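# Move yellow sponge from desk to counter

## Task

Pick up the small yellow sponge that sits on the desk and set it down on this room's counter, so that it rests there without the robot holding it in place at the end. Do not disturb the stacked cartons. The robot must not tip over or finish leaning; if it does, the task fails.

## Robot and tools

Robot: a Hello Robot Stretch 3 with a single arm. A two-wheeled base (0.33 m long, 0.34 m wide) carries a vertical mast. A lift rides up and down the mast, and the arm telescopes out toward the robot's RIGHT side. The base cannot move sideways, so to shift the gripper forward or back you drive the base. Turning in place pivots about the point midway between the drive wheels, 0.05 m behind the front edge. With the arm pulled in and the wrist folded, a turn sweeps a circle of radius 0.28 m. An unfolded, level gripper reaches outside that circle. A head with two cameras (head_camera, nav_camera) pans and tilts; wrist_camera rides on the gripper.

Frames: the base frame has its origin on the floor between the drive wheels, x forward, y left, z up. hand_pose is reported in it, located where the closed fingertips meet; with all wrist joints at zero its x axis points up, y back toward the mast, z toward the rear. The odometry frame is the base frame as it was when the scene began. Heading is positive to the left, within -3.142 to 3.142.

execute_actions(actions, cameras): actions is a list holding one action or nothing (empty just reports state and pictures). An action may contain base, joints, or both, plus optional contact_limits; its motions start together. base takes exactly one key: translate_m, a straight drive offset in metres from the current position, -1 to 1, forward positive; or rotate_rad, an in-place turn offset in radians, -3.2 to 3.2, left (counter-clockwise seen from above) positive. Base offsets count from the position in the most recent state report. joints is a set of absolute targets keyed by name: lift_m 0 to 1.1 (arm height); arm_m 0 to 0.52 (extension); wrist_yaw_rad -1.345 to 4.42 (0 along the arm, positive toward the front, 3.0 folds over the base); wrist_pitch_rad -1.57 to 0.451 (0 level, negative tips fingers down); wrist_roll_rad -2.911 to 2.911 (0 fingers side by side); gripper_m -0.089 to 0.179 (larger is wider; the real fingertip gap is smaller, by about 0.007 near closed and 0.025 fully open, and zero under 0.007); head_pan_rad -3.953 to 1.73 (0 forward, positive left, -1.57 along the arm); head_tilt_rad -1.53 to 0.419 (negative looks down). contact_limits accepts only arm_m: an effort percentage, 1 to 100, at which the arm motion halts with contact_stop; lower is gentler but too low halts immediately; values above the reported maximum are clipped. Joints or base omitted from an action may still be driving toward earlier targets. An unknown key or out-of-range value rejects the whole call with no motion. One action runs at most 15 s. cameras is a list of names from head_camera, nav_camera, wrist_camera, all; null, omitted or ["all"] gives every camera, [] gives none.

wait(seconds): 0 to 10; commands nothing and returns the same report. zoom_image(camera, region): a closer look at the latest full picture from a camera; region is [x0, y0, x1, y1] in that image's pixels from the top-left, no larger than 504 by 504. finished_scene(scene): pass the current scene number to end it once the sponge is resting on the counter; it is final and the result states success and the next task. If a result reports a stop, later calls in the same reply are skipped.

Results: base_status and joint_status per motion: done (for the base, wheels turned as commanded even if slipping), off_target (resting short, possibly still pushing), contact_stop, time_out, torque_fault. After the last three the target is dropped; lift or arm after contact_stop goes slack until commanded again. on_its_own describes uncommanded joints; "held at" is a held target, not a position. motor_effort is percent of max, positive toward higher values, peak in brackets; readings are biased and noisy. A rest effort outside its normal range hints at a load or contact. Positive wheel effort pushes forward. lidar_m: 12 distances in 30° sectors from the base origin, first straight ahead then counter-clockwise (4th left, 7th behind, 10th right), in a plane 0.17 m up; "-" means nothing seen; misses glass, thin legs, and parts hidden by the robot. wrist_depth_mm and head_depth_mm: 7x7 grids of median depth, rows from top-left (head image is sideways). base_tilt in degrees, forward/right positive, with a few degrees of fixed bias. turned_by_wheels and turned_by_imu give turning since the last report. Camera calibration lines give K, distortion and base-to-camera transforms; they are approximate.

Practice: the base is fast only when stowed (lift_m under 0.30, arm_m under 0.03, wrist_yaw_rad over 2.54). Fold or unfold the wrist only with lift_m between 0.32 and 0.95, pitch -0.4 and roll near 0; when yaw is under -0.4 keep pitch at -0.5 or below. To grasp, command gripper_m below the sponge width; to let go, open at least 0.02 past the touching value. Readings do not confirm a grasp, so check the cameras. Avoid pushing the arm against solid objects with the gripper higher than about 0.45 m, pushing twice after a contact stop, and driving while gripping or hooked on something fixed; these can tip the robot. If it snags, reverse the last move in small steps, free the gripper, and lower lift_m near 0.2 if it stays tilted. Wrist, head and base have no contact stop; long hard pushing trips a wrist servo off for 10 s. Place the sponge gently rather than dropping it, and keep clear of the cartons. The robot keeps holding its last command while you think.

Each tool is called after "Emit:" as name(argument=value, ...) on one line, values as JSON.

## Session

Emit:
execute_actions(actions=[])

Scene clock: 0.00 s.
base_odometry: x=+0.000 y=+0.000 heading=+0.000 (m, m, rad; odometry frame)
turned_by_wheels: +0.000 (rad since the last result)
turned_by_imu: +0.000 (rad since the last result)
base_tilt: forward=+1.8 right=+1.0 (deg)
lidar_m: 1.00 1.00 1.11 2.11 2.11 1.40 1.40 1.24 1.85 1.64 1.67 1.19
head_depth_mm: 1104 1510 1515 1533 1348 1430 1196 / 1094 1458 1467 1497 1146 1442 1064 / 949 961 975 992 1005 1055 1056 / 1008 1180 1141 1251 1087 1427 1168 / 1050 1345 1350 959 955 1409 1185 / 1035 1314 1311 969 935 1374 1196 / 1023 1278 1275 1071 910 1336 1211
base_status: not commanded
joint_positions: lift_m=+0.444 arm_m=-0.001 wrist_yaw_rad=+2.895 wrist_pitch_rad=-0.609 wrist_roll_rad=+0.019 gripper_m=+0.037 head_pan_rad=+0.005 head_tilt_rad=+0.010
joint_status: not commanded
motor_effort: left_wheel=+1 right_wheel=-1 lift_m=+24 arm_m=+0 wrist_yaw_rad=+0 wrist_pitch_rad=+5 wrist_roll_rad=+0 gripper_m=-1 head_pan_rad=+0 head_tilt_rad=+2 (%)
hand_pose: x=+0.0267 y=+0.0466 z=+0.4160 quat_wxyz=(+0.295, +0.701, +0.125, +0.637) (m; base frame)
wrist_depth_mm: - - - - - 961 761 / - - - - - 924 801 / - 872 862 829 831 824 790 / 745 - 728 723 717 703 688 / 657 636 659 633 625 612 614 / 586 584 - 562 543 553 551 / 523 531 - 518 507 502 496
pictures: head_camera (sideways: a quarter turn clockwise sets it upright), nav_camera (sideways: a quarter turn counterclockwise sets it upright), wrist_camera
camera_calibration (this result's frames):
head_camera: T_world_to_cam=[[-0.0486841, 0.0490647, -0.997608, 1.32589], [-0.0851607, 0.994952, 0.05309, -0.0657134], [0.995177, 0.0875417, -0.04426, 0.010898], [0, 0, 0, 1]] pos_world=[0.048108, -0.000626608, 1.32669]
nav_camera: T_world_to_cam=[[-0.104982, -0.0289636, 0.994052, -1.24674], [-0.0779173, -0.996263, -0.0372568, 0.110384], [0.991417, -0.0813652, 0.102333, -0.17372], [0, 0, 0, 1]] pos_world=[0.0499446, 0.0597269, 1.26122]
wrist_camera: T_world_to_cam=[[0.9245, -0.376769, -0.0578344, 0.00733022], [-0.314477, -0.668143, -0.674306, 0.346221], [0.215416, 0.641584, -0.736184, 0.432852], [0, 0, 0, 1]] pos_world=[0.00885867, -0.0436232, 0.552542]
Images, in order (width x height): head_camera 896x504, nav_camera 672x504, wrist_camera 644x364.

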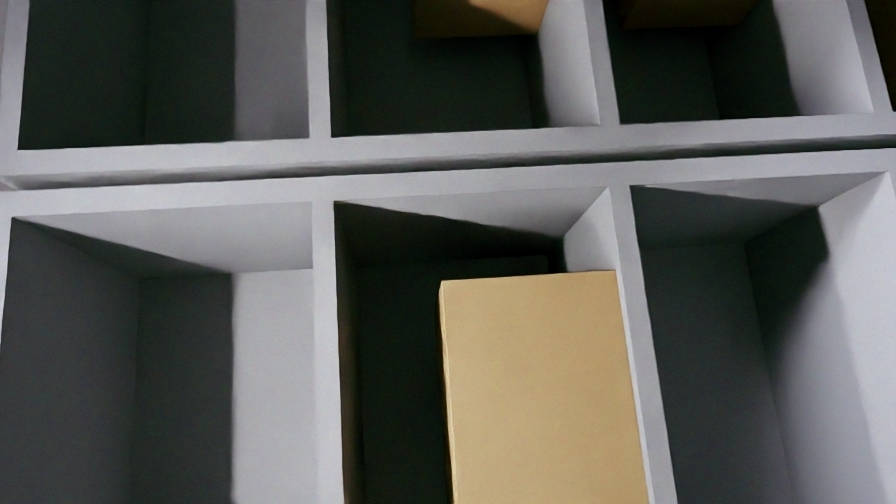

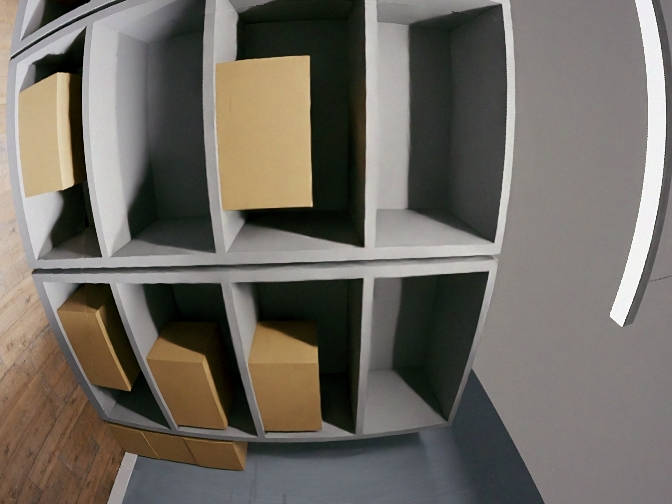

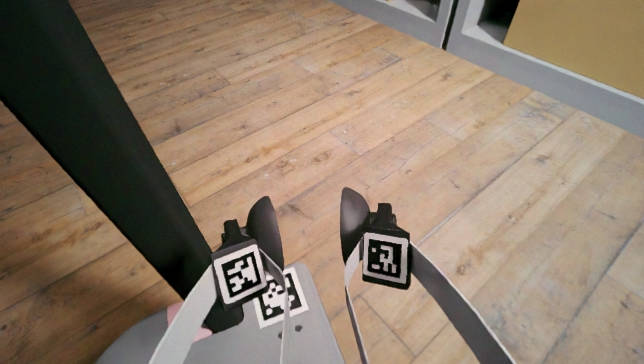

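Emit:
execute_actions(actions=[{"joints": {"head_pan_rad": -2.85, "head_tilt_rad": -0.55, "lift_m": 0.6, "wrist_pitch_rad": -0.4}}], cameras=["head_camera", "nav_camera"])

Scene clock: 27.60 s.
base_odometry: x=+0.000 y=+0.000 heading=+0.000 (m, m, rad; odometry frame)
turned_by_wheels: +0.000 (rad since the last result)
turned_by_imu: -0.001 (rad since the last result)
base_tilt: forward=+1.8 right=+1.0 (deg)
lidar_m: 1.00 1.00 1.10 2.12 2.11 1.40 1.40 1.24 1.85 1.64 1.67 1.19
head_depth_mm: 1365 1165 1697 1901 1662 1383 1201 / 1358 1208 1701 1911 1687 1396 1187 / 1361 1242 940 1947 1707 1403 1204 / 1363 1289 963 1963 1738 1419 1207 / 1360 1329 989 1950 1738 1432 1219 / 1373 1383 955 1880 1664 1411 1233 / 1372 1431 974 1958 1801 1469 1240
base_status: not commanded
joint_positions: lift_m=+0.600 arm_m=-0.001 wrist_yaw_rad=+2.895 wrist_pitch_rad=-0.418 wrist_roll_rad=+0.019 gripper_m=+0.037 head_pan_rad=-2.843 head_tilt_rad=-0.543
joint_status: all done
motor_effort: left_wheel=+1(1) right_wheel=-1(0) lift_m=+29(28) arm_m=+0(0) wrist_yaw_rad=-1(0) wrist_pitch_rad=+7(8) wrist_roll_rad=+0(0) gripper_m=+0(0) head_pan_rad=-6(61) head_tilt_rad=-4(35) (%)
hand_pose: x=+0.0335 y=+0.0738 z=+0.6125 quat_wxyz=(+0.231, +0.710, +0.059, +0.662) (m; base frame)
wrist_depth_mm: - - - - - 944 785 / - - - - - - 947 / - - - - - - 820 / - - - - - - 875 / - - - 965 941 916 879 / 868 - 816 818 786 796 790 / 742 743 742 714 710 699 689
pictures: head_camera (sideways: a quarter turn clockwise sets it upright), nav_camera (sideways: a quarter turn counterclockwise sets it upright)
camera_calibration (this result's frames):
head_camera: T_world_to_cam=[[0.554374, 0.119184, -0.82369, 1.09511], [0.331721, -0.939325, 0.0873443, -0.1128], [-0.763303, -0.321656, -0.560273, 0.693194], [0, 0, 0, 1]] pos_world=[-0.0405677, -0.0135059, 1.30027]
nav_camera: T_world_to_cam=[[-0.421536, -0.100081, 0.901272, -1.12332], [-0.207159, 0.978237, 0.0117365, 0.0473792], [-0.882832, -0.181759, -0.433094, 0.534658], [0, 0, 0, 1]] pos_world=[0.00830728, -0.0615922, 1.24342]
Images, in order (width x height): head_camera 896x504, nav_camera 672x504.

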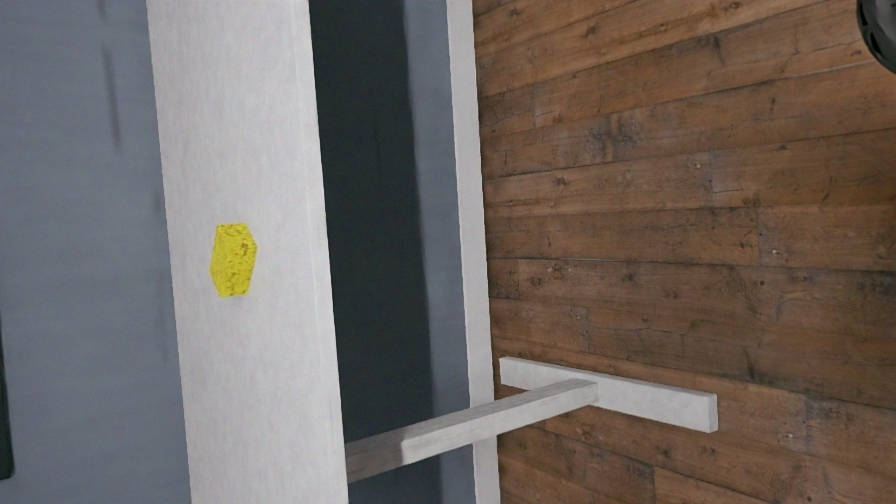

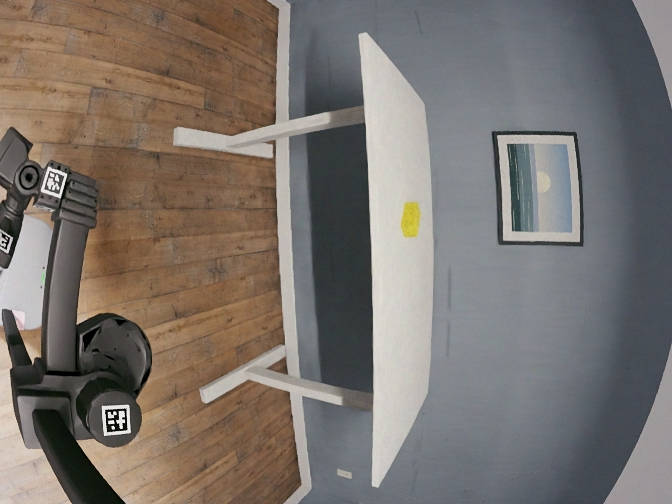

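Emit:
zoom_image(camera="head_camera", region=[170, 200, 290, 320])

Region (170, 200, 290, 320) of head_camera's 896x504 image, scaled by 4.200, with more detail than that image has.

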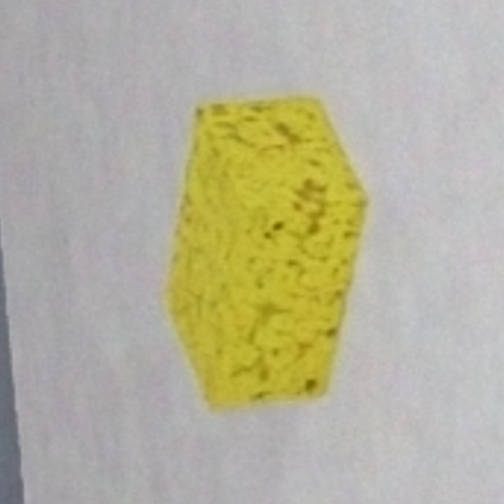

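Emit:
execute_actions(actions=[{"base": {"translate_m": -0.45}, "joints": {"lift_m": 1.09, "wrist_yaw_rad": 0.71, "head_pan_rad": -2.5, "head_tilt_rad": -0.45}}], cameras=["head_camera", "nav_camera"])

Scene clock: 115.40 s.
base_odometry: x=-0.450 y=+0.000 heading=+0.000 (m, m, rad; odometry frame)
turned_by_wheels: +0.000 (rad since the last result)
turned_by_imu: +0.000 (rad since the last result)
base_tilt: forward=+1.8 right=+1.0 (deg)
lidar_m: 1.43 1.43 1.61 1.98 1.98 0.97 1.21 1.21 0.93 1.79 1.78 1.69
head_depth_mm: - - - - 490 1467 1231 / - - - 600 514 1491 1245 / - - - 623 538 1491 1252 / - - - 647 550 1505 1262 / - - - 685 579 1437 1274 / - - - 699 1141 1475 1268 / - - - - 1813 1563 1301
base_status: done
joint_positions: lift_m=+1.090 arm_m=-0.001 wrist_yaw_rad=+0.712 wrist_pitch_rad=-0.417 wrist_roll_rad=+0.019 gripper_m=+0.037 head_pan_rad=-2.507 head_tilt_rad=-0.458
joint_status: all done
motor_effort: left_wheel=+1(3) right_wheel=+0(5) lift_m=+29(32) arm_m=+0(0) wrist_yaw_rad=-2(3) wrist_pitch_rad=+6(7) wrist_roll_rad=+0(0) gripper_m=+0(0) head_pan_rad=+4(38) head_tilt_rad=+4(14) (%)
hand_pose: x=+0.1251 y=-0.3139 z=+1.1026 quat_wxyz=(+0.694, +0.379, -0.604, +0.100) (m; base frame)
wrist_depth_mm: - - - - - - - / - - - - - - - / - - - - - - - / - - - - - - - / - - - - - - - / - - - - - - - / - - - - - - -
pictures: head_camera (sideways: a quarter turn clockwise sets it upright), nav_camera (sideways: a quarter turn counterclockwise sets it upright)
camera_calibration (this result's frames):
head_camera: T_world_to_cam=[[0.426077, 0.252337, -0.868783, 1.1547], [0.628433, -0.77336, 0.083581, -0.10972], [-0.650792, -0.581584, -0.488088, 0.598589], [0, 0, 0, 1]] pos_world=[-0.033482, -0.0280962, 1.30452]
nav_camera: T_world_to_cam=[[-0.302009, -0.186923, 0.9348, -1.1678], [-0.517223, 0.855841, 0.00403261, 0.0592994], [-0.800794, -0.482282, -0.355153, 0.43273], [0, 0, 0, 1]] pos_world=[0.0245106, -0.0603418, 1.24511]
Images, in order (width x height): head_camera 896x504, nav_camera 672x504.

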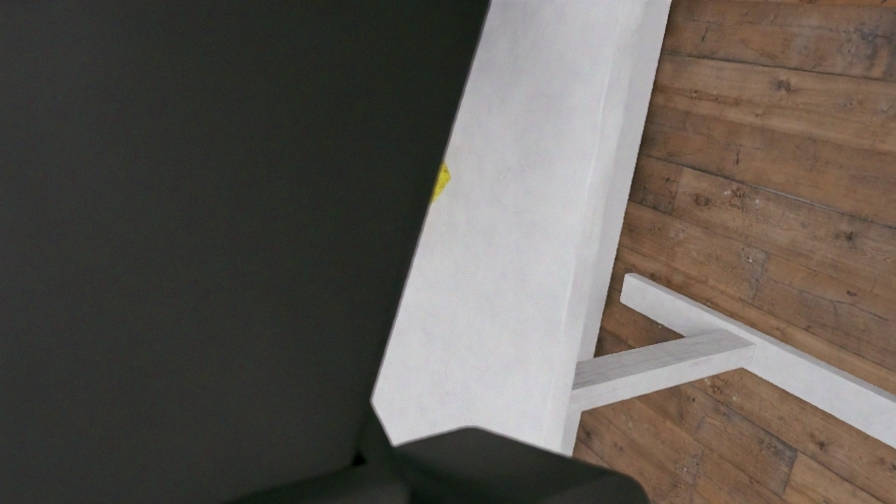

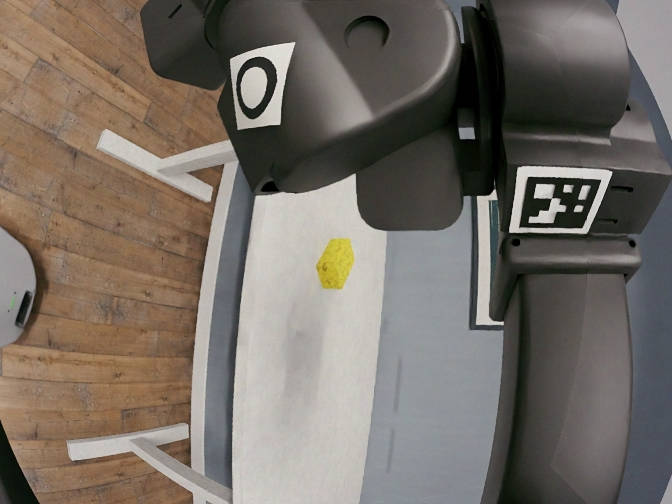

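Emit:
execute_actions(actions=[{"base": {"rotate_rad": -1.18}, "joints": {"arm_m": 0.32, "gripper_m": 0.17, "head_pan_rad": -1.2, "head_tilt_rad": -0.5}}])

Scene clock: 131.70 s.
base_odometry: x=-0.450 y=+0.000 heading=-1.180 (m, m, rad; odometry frame)
turned_by_wheels: -1.180 (rad since the last result)
turned_by_imu: -1.159 (rad since the last result)
base_tilt: forward=+1.8 right=+1.0 (deg)
lidar_m: 1.78 1.93 1.49 1.42 1.73 2.01 1.97 0.98 0.97 1.21 0.94 1.81
head_depth_mm: 970 1066 843 605 488 1433 1212 / 1022 1119 843 615 511 1444 1216 / 1072 1170 842 625 1621 1455 1231 / 1122 1228 908 635 1647 1430 1236 / 1179 1301 932 647 1241 1406 1246 / 1238 1396 954 657 1830 1503 1252 / 1316 1486 1599 701 1892 1513 1273
base_status: done
joint_positions: lift_m=+1.090 arm_m=+0.320 wrist_yaw_rad=+0.710 wrist_pitch_rad=-0.417 wrist_roll_rad=+0.019 gripper_m=+0.170 head_pan_rad=-1.207 head_tilt_rad=-0.494
joint_status: all done
motor_effort: left_wheel=+3(8) right_wheel=-3(8) lift_m=+29(29) arm_m=+6(8) wrist_yaw_rad=+0(1) wrist_pitch_rad=+7(7) wrist_roll_rad=+0(0) gripper_m=+1(84) head_pan_rad=+5(61) head_tilt_rad=-3(10) (%)
hand_pose: x=+0.1248 y=-0.6350 z=+1.1026 quat_wxyz=(+0.694, +0.379, -0.604, +0.099) (m; base frame)
wrist_depth_mm: - - - 787 646 548 478 / - - - 746 672 587 504 / - 590 565 546 535 514 504 / 471 458 443 431 422 418 402 / 386 389 365 361 354 - 338 / 337 317 313 258 303 290 290 / - 275 274 230 259 260 255
pictures: head_camera (sideways: a quarter turn clockwise sets it upright), nav_camera (sideways: a quarter turn counterclockwise sets it upright), wrist_camera
camera_calibration (this result's frames):
head_camera: T_world_to_cam=[[-0.140313, 0.506951, -0.850478, 1.13428], [0.914259, 0.39606, 0.0852471, -0.113629], [0.380056, -0.765596, -0.519057, 0.632595], [0, 0, 0, 1]] pos_world=[0.0226184, -0.0457091, 1.30272]
nav_camera: T_world_to_cam=[[0.111312, -0.37222, 0.921446, -1.1529], [-0.962865, -0.269884, 0.00729515, 0.0577706], [0.245968, -0.88804, -0.388439, 0.469662], [0, 0, 0, 1]] pos_world=[0.0684345, 0.00353914, 1.24434]
wrist_camera: T_world_to_cam=[[-0.832082, -0.548333, -0.0834894, -0.161905], [-0.271902, 0.534453, -0.800268, 1.2819], [0.483435, -0.643188, -0.593801, 0.348211], [0, 0, 0, 1]] pos_world=[0.0454949, -0.549927, 1.21911]
Images, in order (width x height): head_camera 896x504, nav_camera 672x504, wrist_camera 644x364.

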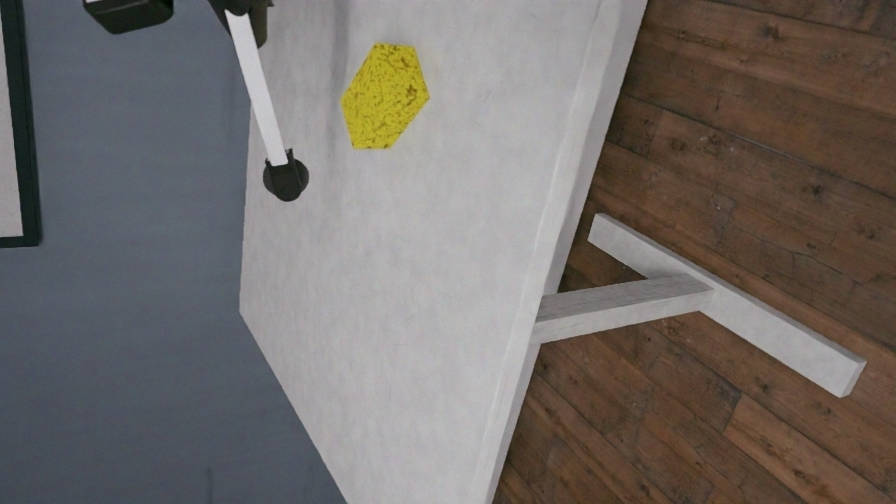

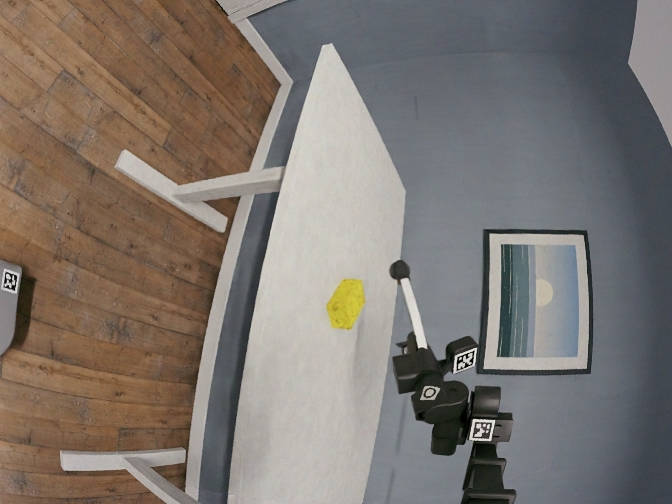

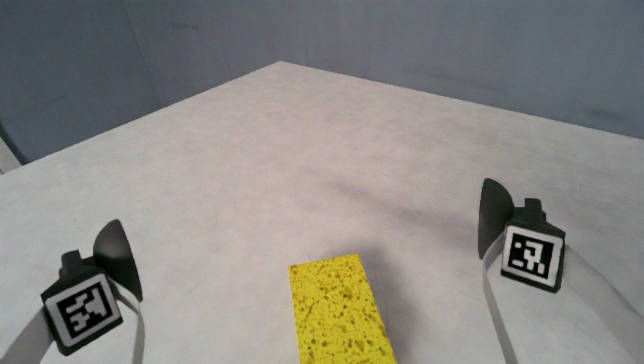

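Emit:
execute_actions(actions=[{"joints": {"arm_m": 0.346, "lift_m": 0.975}}], cameras=["head_camera", "wrist_camera"])

Scene clock: 174.67 s.
base_odometry: x=-0.450 y=+0.000 heading=-1.180 (m, m, rad; odometry frame)
turned_by_wheels: +0.000 (rad since the last result)
turned_by_imu: -0.001 (rad since the last result)
base_tilt: forward=+1.8 right=+1.0 (deg)
lidar_m: 1.78 1.92 1.49 1.42 1.73 2.01 1.97 0.98 0.97 1.21 0.94 1.81
head_depth_mm: 976 1067 852 602 488 1423 1206 / 1020 1119 872 613 511 1447 1219 / 1069 1180 894 621 1614 1453 1230 / 1122 1230 913 635 1650 1435 1240 / 1181 1304 931 645 1246 1408 1246 / 1248 1396 955 655 1852 1508 1249 / 1317 1492 1585 699 1877 1519 1274
base_status: not commanded
joint_positions: lift_m=+0.975 arm_m=+0.346 wrist_yaw_rad=+0.710 wrist_pitch_rad=-0.417 wrist_roll_rad=+0.019 gripper_m=+0.170 head_pan_rad=-1.207 head_tilt_rad=-0.494
joint_status: all done
motor_effort: left_wheel=+3(2) right_wheel=-3(3) lift_m=+19(23) arm_m=+6(7) wrist_yaw_rad=+0(1) wrist_pitch_rad=+6(7) wrist_roll_rad=+0(0) gripper_m=+0(0) head_pan_rad=+4(4) head_tilt_rad=-3(3) (%)
hand_pose: x=+0.1248 y=-0.6610 z=+0.9881 quat_wxyz=(+0.694, +0.379, -0.604, +0.099) (m; base frame)
wrist_depth_mm: - - 841 664 581 511 455 / - 463 444 425 410 391 377 / 350 336 325 315 307 296 287 / 269 262 248 180 244 240 231 / 221 222 199 147 203 - 196 / - 182 171 126 169 167 166 / - 158 150 122 148 149 147
pictures: head_camera (sideways: a quarter turn clockwise sets it upright), wrist_camera
camera_calibration (this result's frames):
head_camera: T_world_to_cam=[[-0.140313, 0.506951, -0.850478, 1.13428], [0.914259, 0.39606, 0.0852471, -0.113629], [0.380056, -0.765596, -0.519057, 0.632595], [0, 0, 0, 1]] pos_world=[0.0226184, -0.0457091, 1.30272]
wrist_camera: T_world_to_cam=[[-0.83208, -0.548335, -0.0834936, -0.185717], [-0.271884, 0.534433, -0.800288, 1.20419], [0.483448, -0.643203, -0.593774, 0.263467], [0, 0, 0, 1]] pos_world=[0.0454951, -0.575928, 1.10463]
Images, in order (width x height): head_camera 896x504, wrist_camera 644x364.

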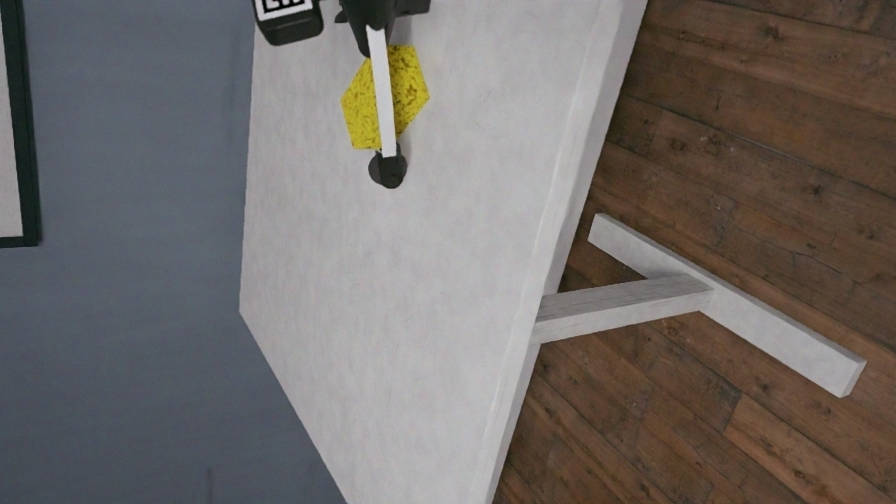

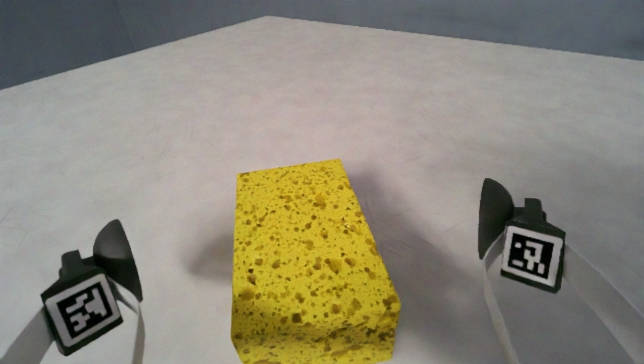

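Emit:
execute_actions(actions=[{"joints": {"gripper_m": 0.022}}], cameras=["wrist_camera"])

Scene clock: 186.83 s.
base_odometry: x=-0.450 y=+0.000 heading=-1.180 (m, m, rad; odometry frame)
turned_by_wheels: +0.000 (rad since the last result)
turned_by_imu: -0.001 (rad since the last result)
base_tilt: forward=+1.8 right=+1.1 (deg)
lidar_m: 1.78 1.93 1.49 1.43 1.72 2.01 1.97 0.98 0.97 1.20 0.94 1.81
head_depth_mm: 977 1065 854 602 489 1427 1212 / 1021 1118 897 614 511 1442 1220 / 1066 1170 889 626 1618 1449 1225 / 1124 1219 911 636 1645 1441 1237 / 1179 1306 931 646 1246 1410 1241 / 1246 1402 959 656 1851 1499 1249 / 1315 1488 1579 700 1889 1511 1277
base_status: not commanded
joint_positions: lift_m=+0.975 arm_m=+0.346 wrist_yaw_rad=+0.710 wrist_pitch_rad=-0.417 wrist_roll_rad=+0.019 gripper_m=+0.023 head_pan_rad=-1.207 head_tilt_rad=-0.494
joint_status: all done
motor_effort: left_wheel=+3(3) right_wheel=-3(3) lift_m=+19(19) arm_m=+6(6) wrist_yaw_rad=+0(1) wrist_pitch_rad=+7(7) wrist_roll_rad=+0(0) gripper_m=-20(91) head_pan_rad=+5(5) head_tilt_rad=-3(3) (%)
hand_pose: x=+0.1248 y=-0.6610 z=+0.9881 quat_wxyz=(+0.694, +0.379, -0.604, +0.099) (m; base frame)
wrist_depth_mm: - - 851 654 580 513 457 / - 463 445 425 406 392 377 / 347 337 325 315 305 295 287 / 270 263 248 177 247 238 232 / 220 216 157 146 208 199 195 / 186 185 127 126 163 172 168 / 161 159 154 118 145 150 147
pictures: wrist_camera
camera_calibration (this result's frames):
wrist_camera: T_world_to_cam=[[-0.83208, -0.548336, -0.083493, -0.185717], [-0.271885, 0.534432, -0.800288, 1.20419], [0.483448, -0.643203, -0.593774, 0.263467], [0, 0, 0, 1]] pos_world=[0.0454952, -0.575928, 1.10463]
Images, in order (width x height): wrist_camera 644x364.

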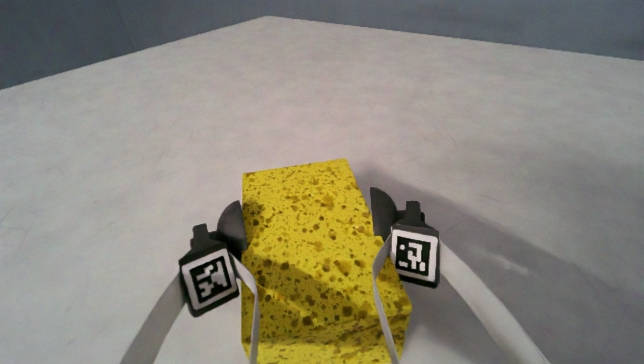

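Emit:
execute_actions(actions=[{"base": {"rotate_rad": 2.505}, "joints": {"lift_m": 1.01, "arm_m": 0.0, "wrist_yaw_rad": 1.4, "head_pan_rad": 0.0, "head_tilt_rad": -0.55}}])

Scene clock: 247.37 s.
base_odometry: x=-0.450 y=+0.000 heading=+1.325 (m, m, rad; odometry frame)
turned_by_wheels: +2.505 (rad since the last result)
turned_by_imu: +2.458 (rad since the last result)
base_tilt: forward=+1.8 right=+1.1 (deg)
lidar_m: 1.93 1.97 1.77 0.97 1.21 0.94 1.66 1.78 1.86 1.49 1.43 1.46
head_depth_mm: 1586 1783 1971 2008 1675 1367 1181 / 2168 2426 2658 2117 1678 1389 1192 / 2048 2262 2551 2154 1691 1406 1201 / 1931 2125 2358 2181 1715 1420 1205 / 1821 1988 2187 2210 1752 1432 1219 / 1725 1872 2057 2171 1751 1452 1230 / 1637 1783 1944 2100 1783 1465 1243
base_status: done
joint_positions: lift_m=+1.010 arm_m=+0.000 wrist_yaw_rad=+1.400 wrist_pitch_rad=-0.417 wrist_roll_rad=+0.019 gripper_m=+0.023 head_pan_rad=-0.007 head_tilt_rad=-0.543
joint_status: all done
motor_effort: left_wheel=-1(6) right_wheel=+3(8) lift_m=+29(32) arm_m=-6(5) wrist_yaw_rad=+0(2) wrist_pitch_rad=+7(6) wrist_roll_rad=+0(0) gripper_m=-19(19) head_pan_rad=+5(60) head_tilt_rad=-3(11) (%)
hand_pose: x=+0.1998 y=-0.1837 z=+1.0226 quat_wxyz=(+0.620, +0.561, -0.440, +0.328) (m; base frame)
wrist_depth_mm: - - - - - - - / - - - - - - - / - - - - - - - / - - - 177 - - - / - - 157 147 - - - / - - 127 125 - - - / - - - 118 - - -
pictures: head_camera (sideways: a quarter turn clockwise sets it upright), nav_camera (sideways: a quarter turn counterclockwise sets it upright), wrist_camera
camera_calibration (this result's frames):
head_camera: T_world_to_cam=[[-0.564542, 0.0532792, -0.823683, 1.10193], [-0.0334765, 0.995615, 0.0873448, -0.110573], [0.824725, 0.0768838, -0.560283, 0.68352], [0, 0, 0, 1]] pos_world=[0.0546686, -0.00117344, 1.30026]
nav_camera: T_world_to_cam=[[0.432118, -0.0314961, 0.901267, -1.12852], [-0.09702, -0.995213, 0.0117376, 0.046706], [0.896583, -0.092513, -0.433105, 0.523817], [0, 0, 0, 1]] pos_world=[0.022541, 0.0593982, 1.24342]
wrist_camera: T_world_to_cam=[[-0.292664, -0.952564, -0.0834857, -0.0407545], [-0.549888, 0.239086, -0.800288, 0.998409], [0.782286, -0.188307, -0.593776, 0.578504], [0, 0, 0, 1]] pos_world=[0.0845308, -0.168591, 1.13911]
Images, in order (width x height): head_camera 896x504, nav_camera 672x504, wrist_camera 644x364.

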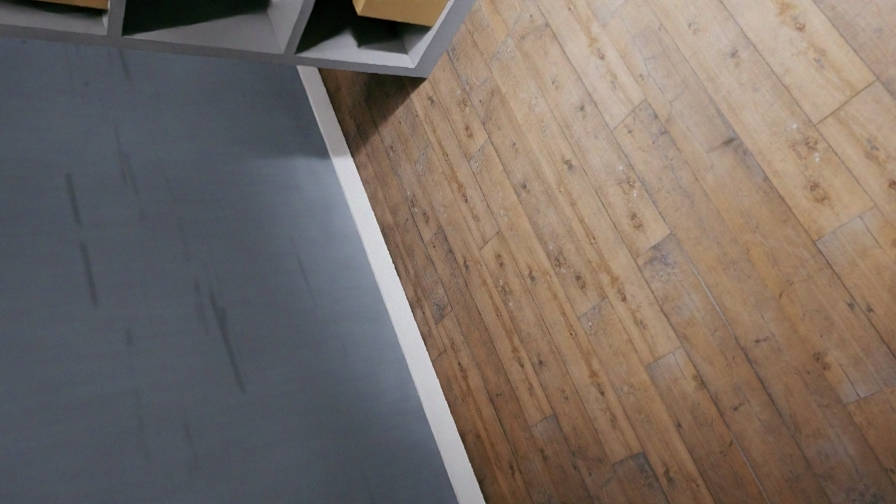

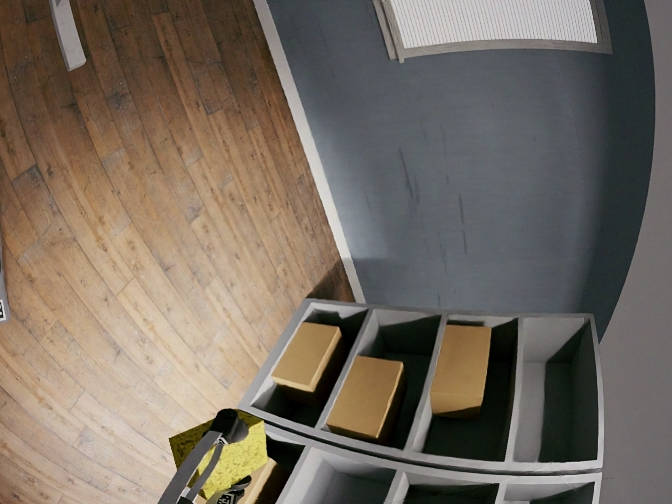

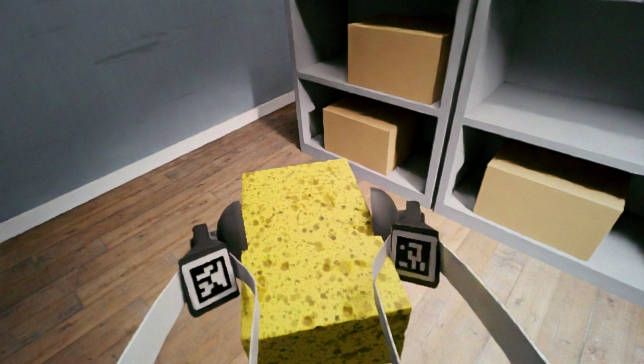

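Emit:
execute_actions(actions=[{"base": {"translate_m": 1.0}, "joints": {"lift_m": 0.27, "wrist_yaw_rad": 2.65}}], cameras=["head_camera", "wrist_camera"])

Scene clock: 277.53 s.
base_odometry: x=-0.207 y=+0.970 heading=+1.325 (m, m, rad; odometry frame)
turned_by_wheels: +0.000 (rad since the last result)
turned_by_imu: -0.004 (rad since the last result)
base_tilt: forward=+1.8 right=+1.1 (deg)
lidar_m: 1.18 1.13 1.16 1.55 1.30 1.78 1.91 2.63 1.32 0.96 0.90 0.92
head_depth_mm: 1309 1483 1699 1927 1663 1369 1178 / 1227 1362 1558 1808 1681 1393 1192 / 1146 1279 1437 1640 1697 1398 1201 / 1084 1191 1328 1505 1660 1420 1209 / 1025 1121 1244 1390 1576 1439 1219 / 970 1060 1165 1296 1449 1444 1231 / 921 1005 1097 1211 1352 1432 1244
base_status: done
joint_positions: lift_m=+0.270 arm_m=+0.000 wrist_yaw_rad=+2.649 wrist_pitch_rad=-0.417 wrist_roll_rad=+0.019 gripper_m=+0.023 head_pan_rad=-0.007 head_tilt_rad=-0.544
joint_status: all done
motor_effort: left_wheel=-1(7) right_wheel=+2(8) lift_m=+19(25) arm_m=-5(5) wrist_yaw_rad=+0(2) wrist_pitch_rad=+6(7) wrist_roll_rad=+0(0) gripper_m=-20(19) head_pan_rad=+5(4) head_tilt_rad=-3(3) (%)
hand_pose: x=+0.0849 y=+0.0524 z=+0.2830 quat_wxyz=(+0.311, +0.712, -0.029, +0.629) (m; base frame)
wrist_depth_mm: - - - - - 920 819 / - - - - - 940 863 / 884 862 825 825 776 765 730 / 696 674 641 177 634 607 599 / 570 559 157 146 539 509 507 / 493 480 127 125 422 443 435 / - - - 118 378 388 380
pictures: head_camera (sideways: a quarter turn clockwise sets it upright), wrist_camera
camera_calibration (this result's frames):
head_camera: T_world_to_cam=[[-0.565291, 0.0532435, -0.823171, 1.10127], [-0.0334695, 0.995613, 0.0873814, -0.110621], [0.824212, 0.0769471, -0.561029, 0.684493], [0, 0, 0, 1]] pos_world=[0.0546672, -0.00116992, 1.30022]
wrist_camera: T_world_to_cam=[[0.811207, -0.578775, -0.0834412, -0.0245697], [-0.400762, -0.446356, -0.800097, 0.310104], [0.425832, 0.682485, -0.594039, 0.258443], [0, 0, 0, 1]] pos_world=[0.0341558, -0.0521868, 0.399588]
Images, in order (width x height): head_camera 896x504, wrist_camera 644x364.

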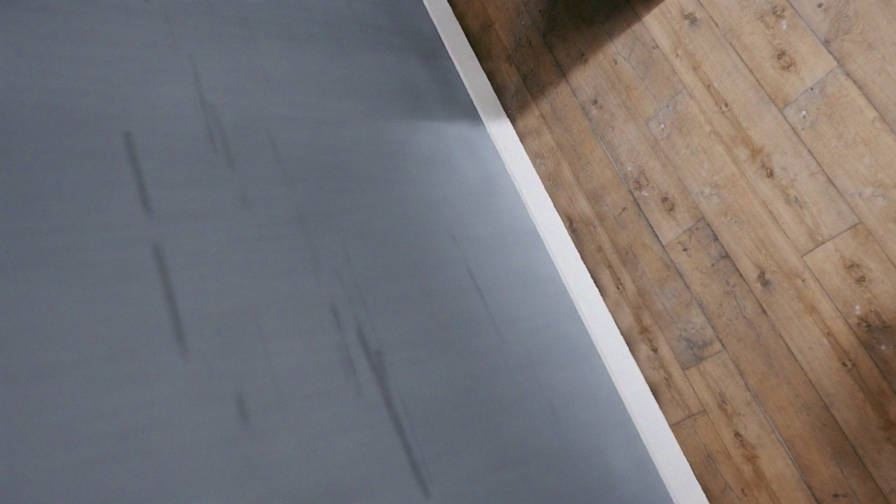

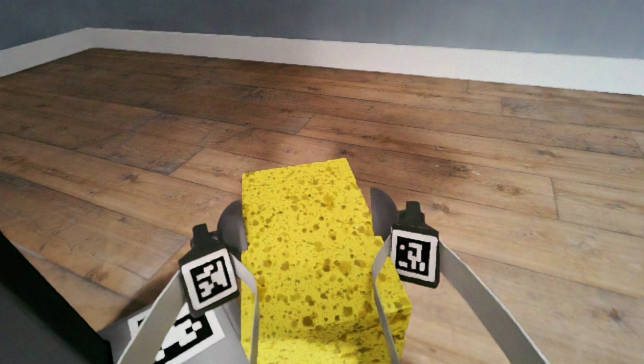

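Emit:
execute_actions(actions=[{"base": {"translate_m": 1.0}, "joints": {"head_pan_rad": -0.98, "head_tilt_rad": -0.7}}], cameras=["head_camera", "nav_camera"])

Scene clock: 295.73 s.
base_odometry: x=+0.037 y=+1.940 heading=+1.325 (m, m, rad; odometry frame)
turned_by_wheels: +0.000 (rad since the last result)
turned_by_imu: -0.004 (rad since the last result)
base_tilt: forward=+1.8 right=+1.0 (deg)
lidar_m: 0.30 0.28 0.29 0.39 0.96 2.09 2.91 1.68 0.51 0.49 1.29 0.42
head_depth_mm: 2109 2423 2164 1754 1479 1254 1118 / 2124 2440 2216 1787 1493 1281 1123 / 2145 2474 2236 1791 1504 1293 1131 / 2163 2422 2191 1823 1517 1309 1145 / 1517 1472 1417 1372 1334 1231 1112 / 946 919 898 881 866 851 838 / 684 671 661 650 642 633 626
base_status: done
joint_positions: lift_m=+0.270 arm_m=+0.000 wrist_yaw_rad=+2.649 wrist_pitch_rad=-0.417 wrist_roll_rad=+0.019 gripper_m=+0.023 head_pan_rad=-0.973 head_tilt_rad=-0.692
joint_status: all done
motor_effort: left_wheel=-1(4) right_wheel=+1(9) lift_m=+19(19) arm_m=-6(6) wrist_yaw_rad=-1(0) wrist_pitch_rad=+7(7) wrist_roll_rad=+0(0) gripper_m=-20(19) head_pan_rad=-5(59) head_tilt_rad=-4(18) (%)
hand_pose: x=+0.0849 y=+0.0524 z=+0.2830 quat_wxyz=(+0.311, +0.712, -0.029, +0.629) (m; base frame)
wrist_depth_mm: 420 365 317 282 255 231 210 / 485 411 357 313 277 249 227 / 583 478 401 347 306 272 245 / 648 548 450 176 337 300 269 / 565 555 157 147 356 332 292 / 496 474 127 125 393 354 324 / - - - 118 380 377 348
pictures: head_camera (sideways: a quarter turn clockwise sets it upright), nav_camera (sideways: a quarter turn counterclockwise sets it upright)
camera_calibration (this result's frames):
head_camera: T_world_to_cam=[[-0.342227, 0.590368, -0.73099, 0.979748], [0.807559, 0.582508, 0.0923759, -0.122236], [0.480343, -0.558704, -0.676107, 0.836291], [0, 0, 0, 1]] pos_world=[0.0323022, -0.0399701, 1.2929]
nav_camera: T_world_to_cam=[[0.292146, -0.479744, 0.827343, -1.03126], [-0.872356, -0.488236, 0.0249316, 0.034262], [0.391978, -0.729021, -0.561143, 0.69349], [0, 0, 0, 1]] pos_world=[0.0593347, 0.0275556, 1.2415]
Images, in order (width x height): head_camera 896x504, nav_camera 672x504.

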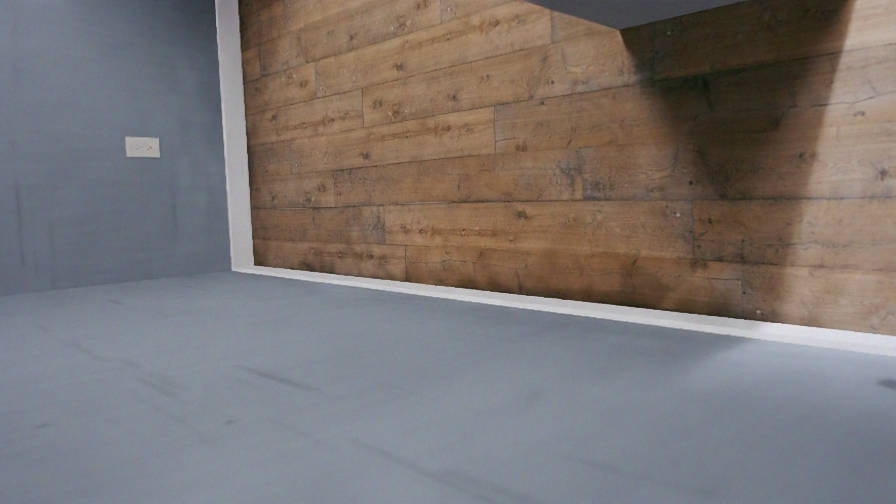

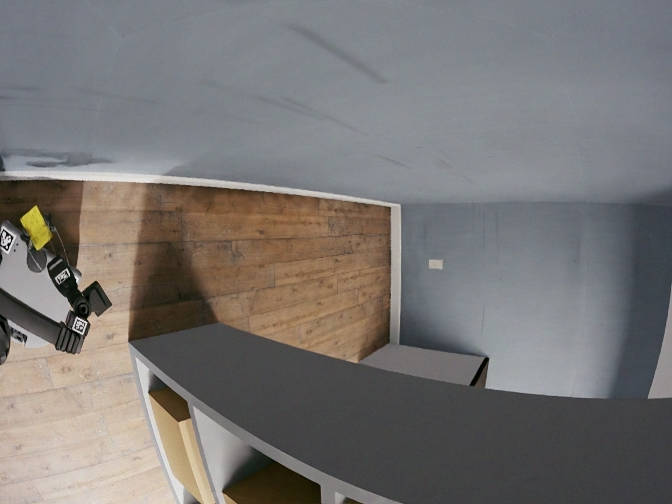

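Emit:
execute_actions(actions=[{"base": {"rotate_rad": -1.02}, "joints": {"head_pan_rad": 0.0, "head_tilt_rad": -0.75}}], cameras=["head_camera"])

Scene clock: 324.63 s.
base_odometry: x=+0.037 y=+1.940 heading=+0.305 (m, m, rad; odometry frame)
turned_by_wheels: -1.020 (rad since the last result)
turned_by_imu: -0.999 (rad since the last result)
base_tilt: forward=+1.8 right=+1.0 (deg)
lidar_m: 1.11 0.40 0.29 0.28 0.29 0.40 1.10 2.09 2.90 1.35 0.49 0.49
head_depth_mm: 2197 2424 2022 1640 1275 1211 1106 / 2180 2439 2059 1689 1447 1250 1109 / 2189 2451 2085 1714 1454 1269 1122 / 2203 2436 2108 1744 1477 1278 1122 / 2090 1971 1810 1626 1423 1256 1123 / 1169 1108 1056 1007 963 926 889 / 802 774 746 722 700 680 659
base_status: done
joint_positions: lift_m=+0.270 arm_m=+0.000 wrist_yaw_rad=+2.649 wrist_pitch_rad=-0.417 wrist_roll_rad=+0.019 gripper_m=+0.023 head_pan_rad=-0.007 head_tilt_rad=-0.741
joint_status: all done
motor_effort: left_wheel=+3(11) right_wheel=-4(8) lift_m=+19(19) arm_m=-5(6) wrist_yaw_rad=+1(0) wrist_pitch_rad=+7(6) wrist_roll_rad=+0(0) gripper_m=-19(18) head_pan_rad=+4(60) head_tilt_rad=-4(12) (%)
hand_pose: x=+0.0849 y=+0.0524 z=+0.2830 quat_wxyz=(+0.311, +0.712, -0.029, +0.629) (m; base frame)
wrist_depth_mm: 242 269 310 366 445 570 799 / 256 289 336 400 497 650 871 / 272 310 363 442 560 697 735 / 293 330 372 177 594 606 599 / 313 358 158 147 539 514 503 / 337 377 127 125 422 444 434 / - - - 118 377 386 381
pictures: head_camera (sideways: a quarter turn clockwise sets it upright)
camera_calibration (this result's frames):
head_camera: T_world_to_cam=[[-0.715432, 0.0544009, -0.696561, 0.937157], [-0.0154346, 0.99549, 0.0935998, -0.118803], [0.698512, 0.0777155, -0.711366, 0.880819], [0, 0, 0, 1]] pos_world=[0.0533759, -0.00116822, 1.29049]
Images, in order (width x height): head_camera 896x504.

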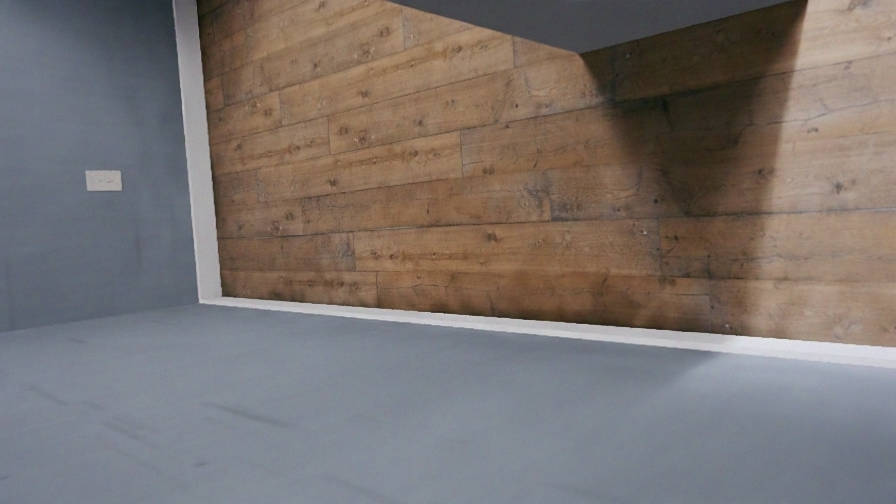

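Emit:
execute_actions(actions=[{"base": {"translate_m": 1.0}, "joints": {"head_pan_rad": -0.75, "head_tilt_rad": -0.5}}], cameras=["head_camera", "nav_camera"])

Scene clock: 351.77 s.
base_odometry: x=+0.991 y=+2.240 heading=+0.305 (m, m, rad; odometry frame)
turned_by_wheels: +0.000 (rad since the last result)
turned_by_imu: -0.003 (rad since the last result)
base_tilt: forward=+1.9 right=+1.0 (deg)
lidar_m: 1.13 0.41 0.30 0.28 0.30 0.40 1.10 0.49 0.39 0.75 1.31 1.31
head_depth_mm: 2232 1623 1735 2017 1713 1412 1197 / 2012 1561 1512 1753 1736 1427 1207 / 1830 1622 1369 1541 1710 1439 1228 / 1681 1689 1469 1709 1787 1452 1235 / 1544 1614 1704 1963 1805 1471 1238 / 1439 1537 1669 1832 1836 1488 1250 / 1340 1429 1534 1681 1778 1497 1266
base_status: done
joint_positions: lift_m=+0.270 arm_m=+0.000 wrist_yaw_rad=+2.649 wrist_pitch_rad=-0.417 wrist_roll_rad=+0.019 gripper_m=+0.023 head_pan_rad=-0.743 head_tilt_rad=-0.506
joint_status: all done
motor_effort: left_wheel=+3(11) right_wheel=-4(6) lift_m=+19(19) arm_m=-6(5) wrist_yaw_rad=+0(0) wrist_pitch_rad=+6(7) wrist_roll_rad=+0(0) gripper_m=-18(19) head_pan_rad=-5(58) head_tilt_rad=+4(22) (%)
hand_pose: x=+0.0849 y=+0.0524 z=+0.2830 quat_wxyz=(+0.311, +0.712, -0.029, +0.629) (m; base frame)
wrist_depth_mm: 245 274 315 369 455 575 795 / 259 290 335 404 506 668 874 / 276 312 368 450 562 697 746 / 294 336 376 177 601 613 601 / 315 361 157 147 536 515 499 / 344 379 127 126 424 445 431 / - - - 118 376 385 381
pictures: head_camera (sideways: a quarter turn clockwise sets it upright), nav_camera (sideways: a quarter turn counterclockwise sets it upright)
camera_calibration (this result's frames):
head_camera: T_world_to_cam=[[-0.360242, 0.397839, -0.843771, 1.12688], [0.641182, 0.762576, 0.0858073, -0.112691], [0.677577, -0.510099, -0.5298, 0.644757], [0, 0, 0, 1]] pos_world=[0.0413312, -0.03349, 1.30209]
nav_camera: T_world_to_cam=[[0.274688, -0.290944, 0.91646, -1.14739], [-0.74024, -0.67229, 0.00844149, 0.0549203], [0.613671, -0.680719, -0.400038, 0.482513], [0, 0, 0, 1]] pos_world=[0.059723, 0.0315533, 1.24409]
Images, in order (width x height): head_camera 896x504, nav_camera 672x504.

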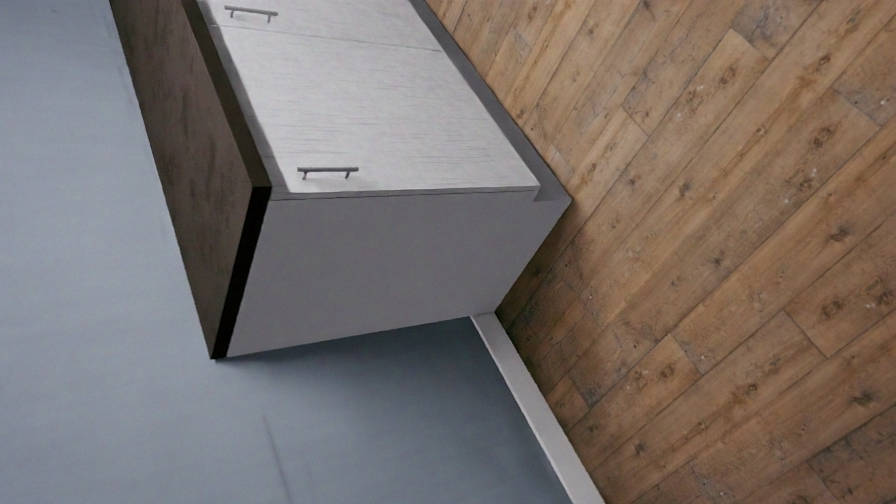

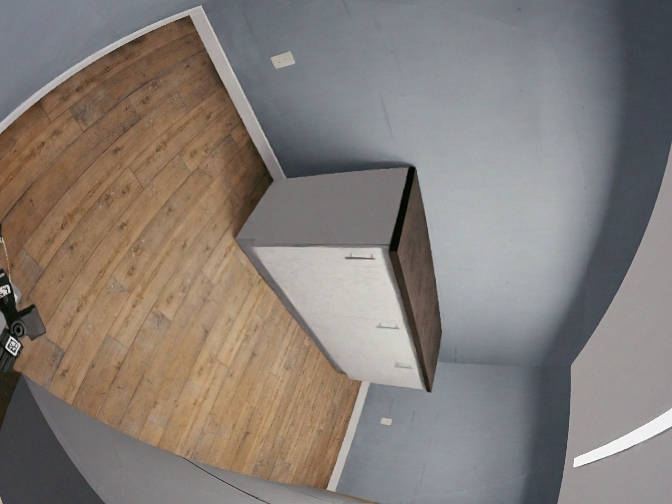

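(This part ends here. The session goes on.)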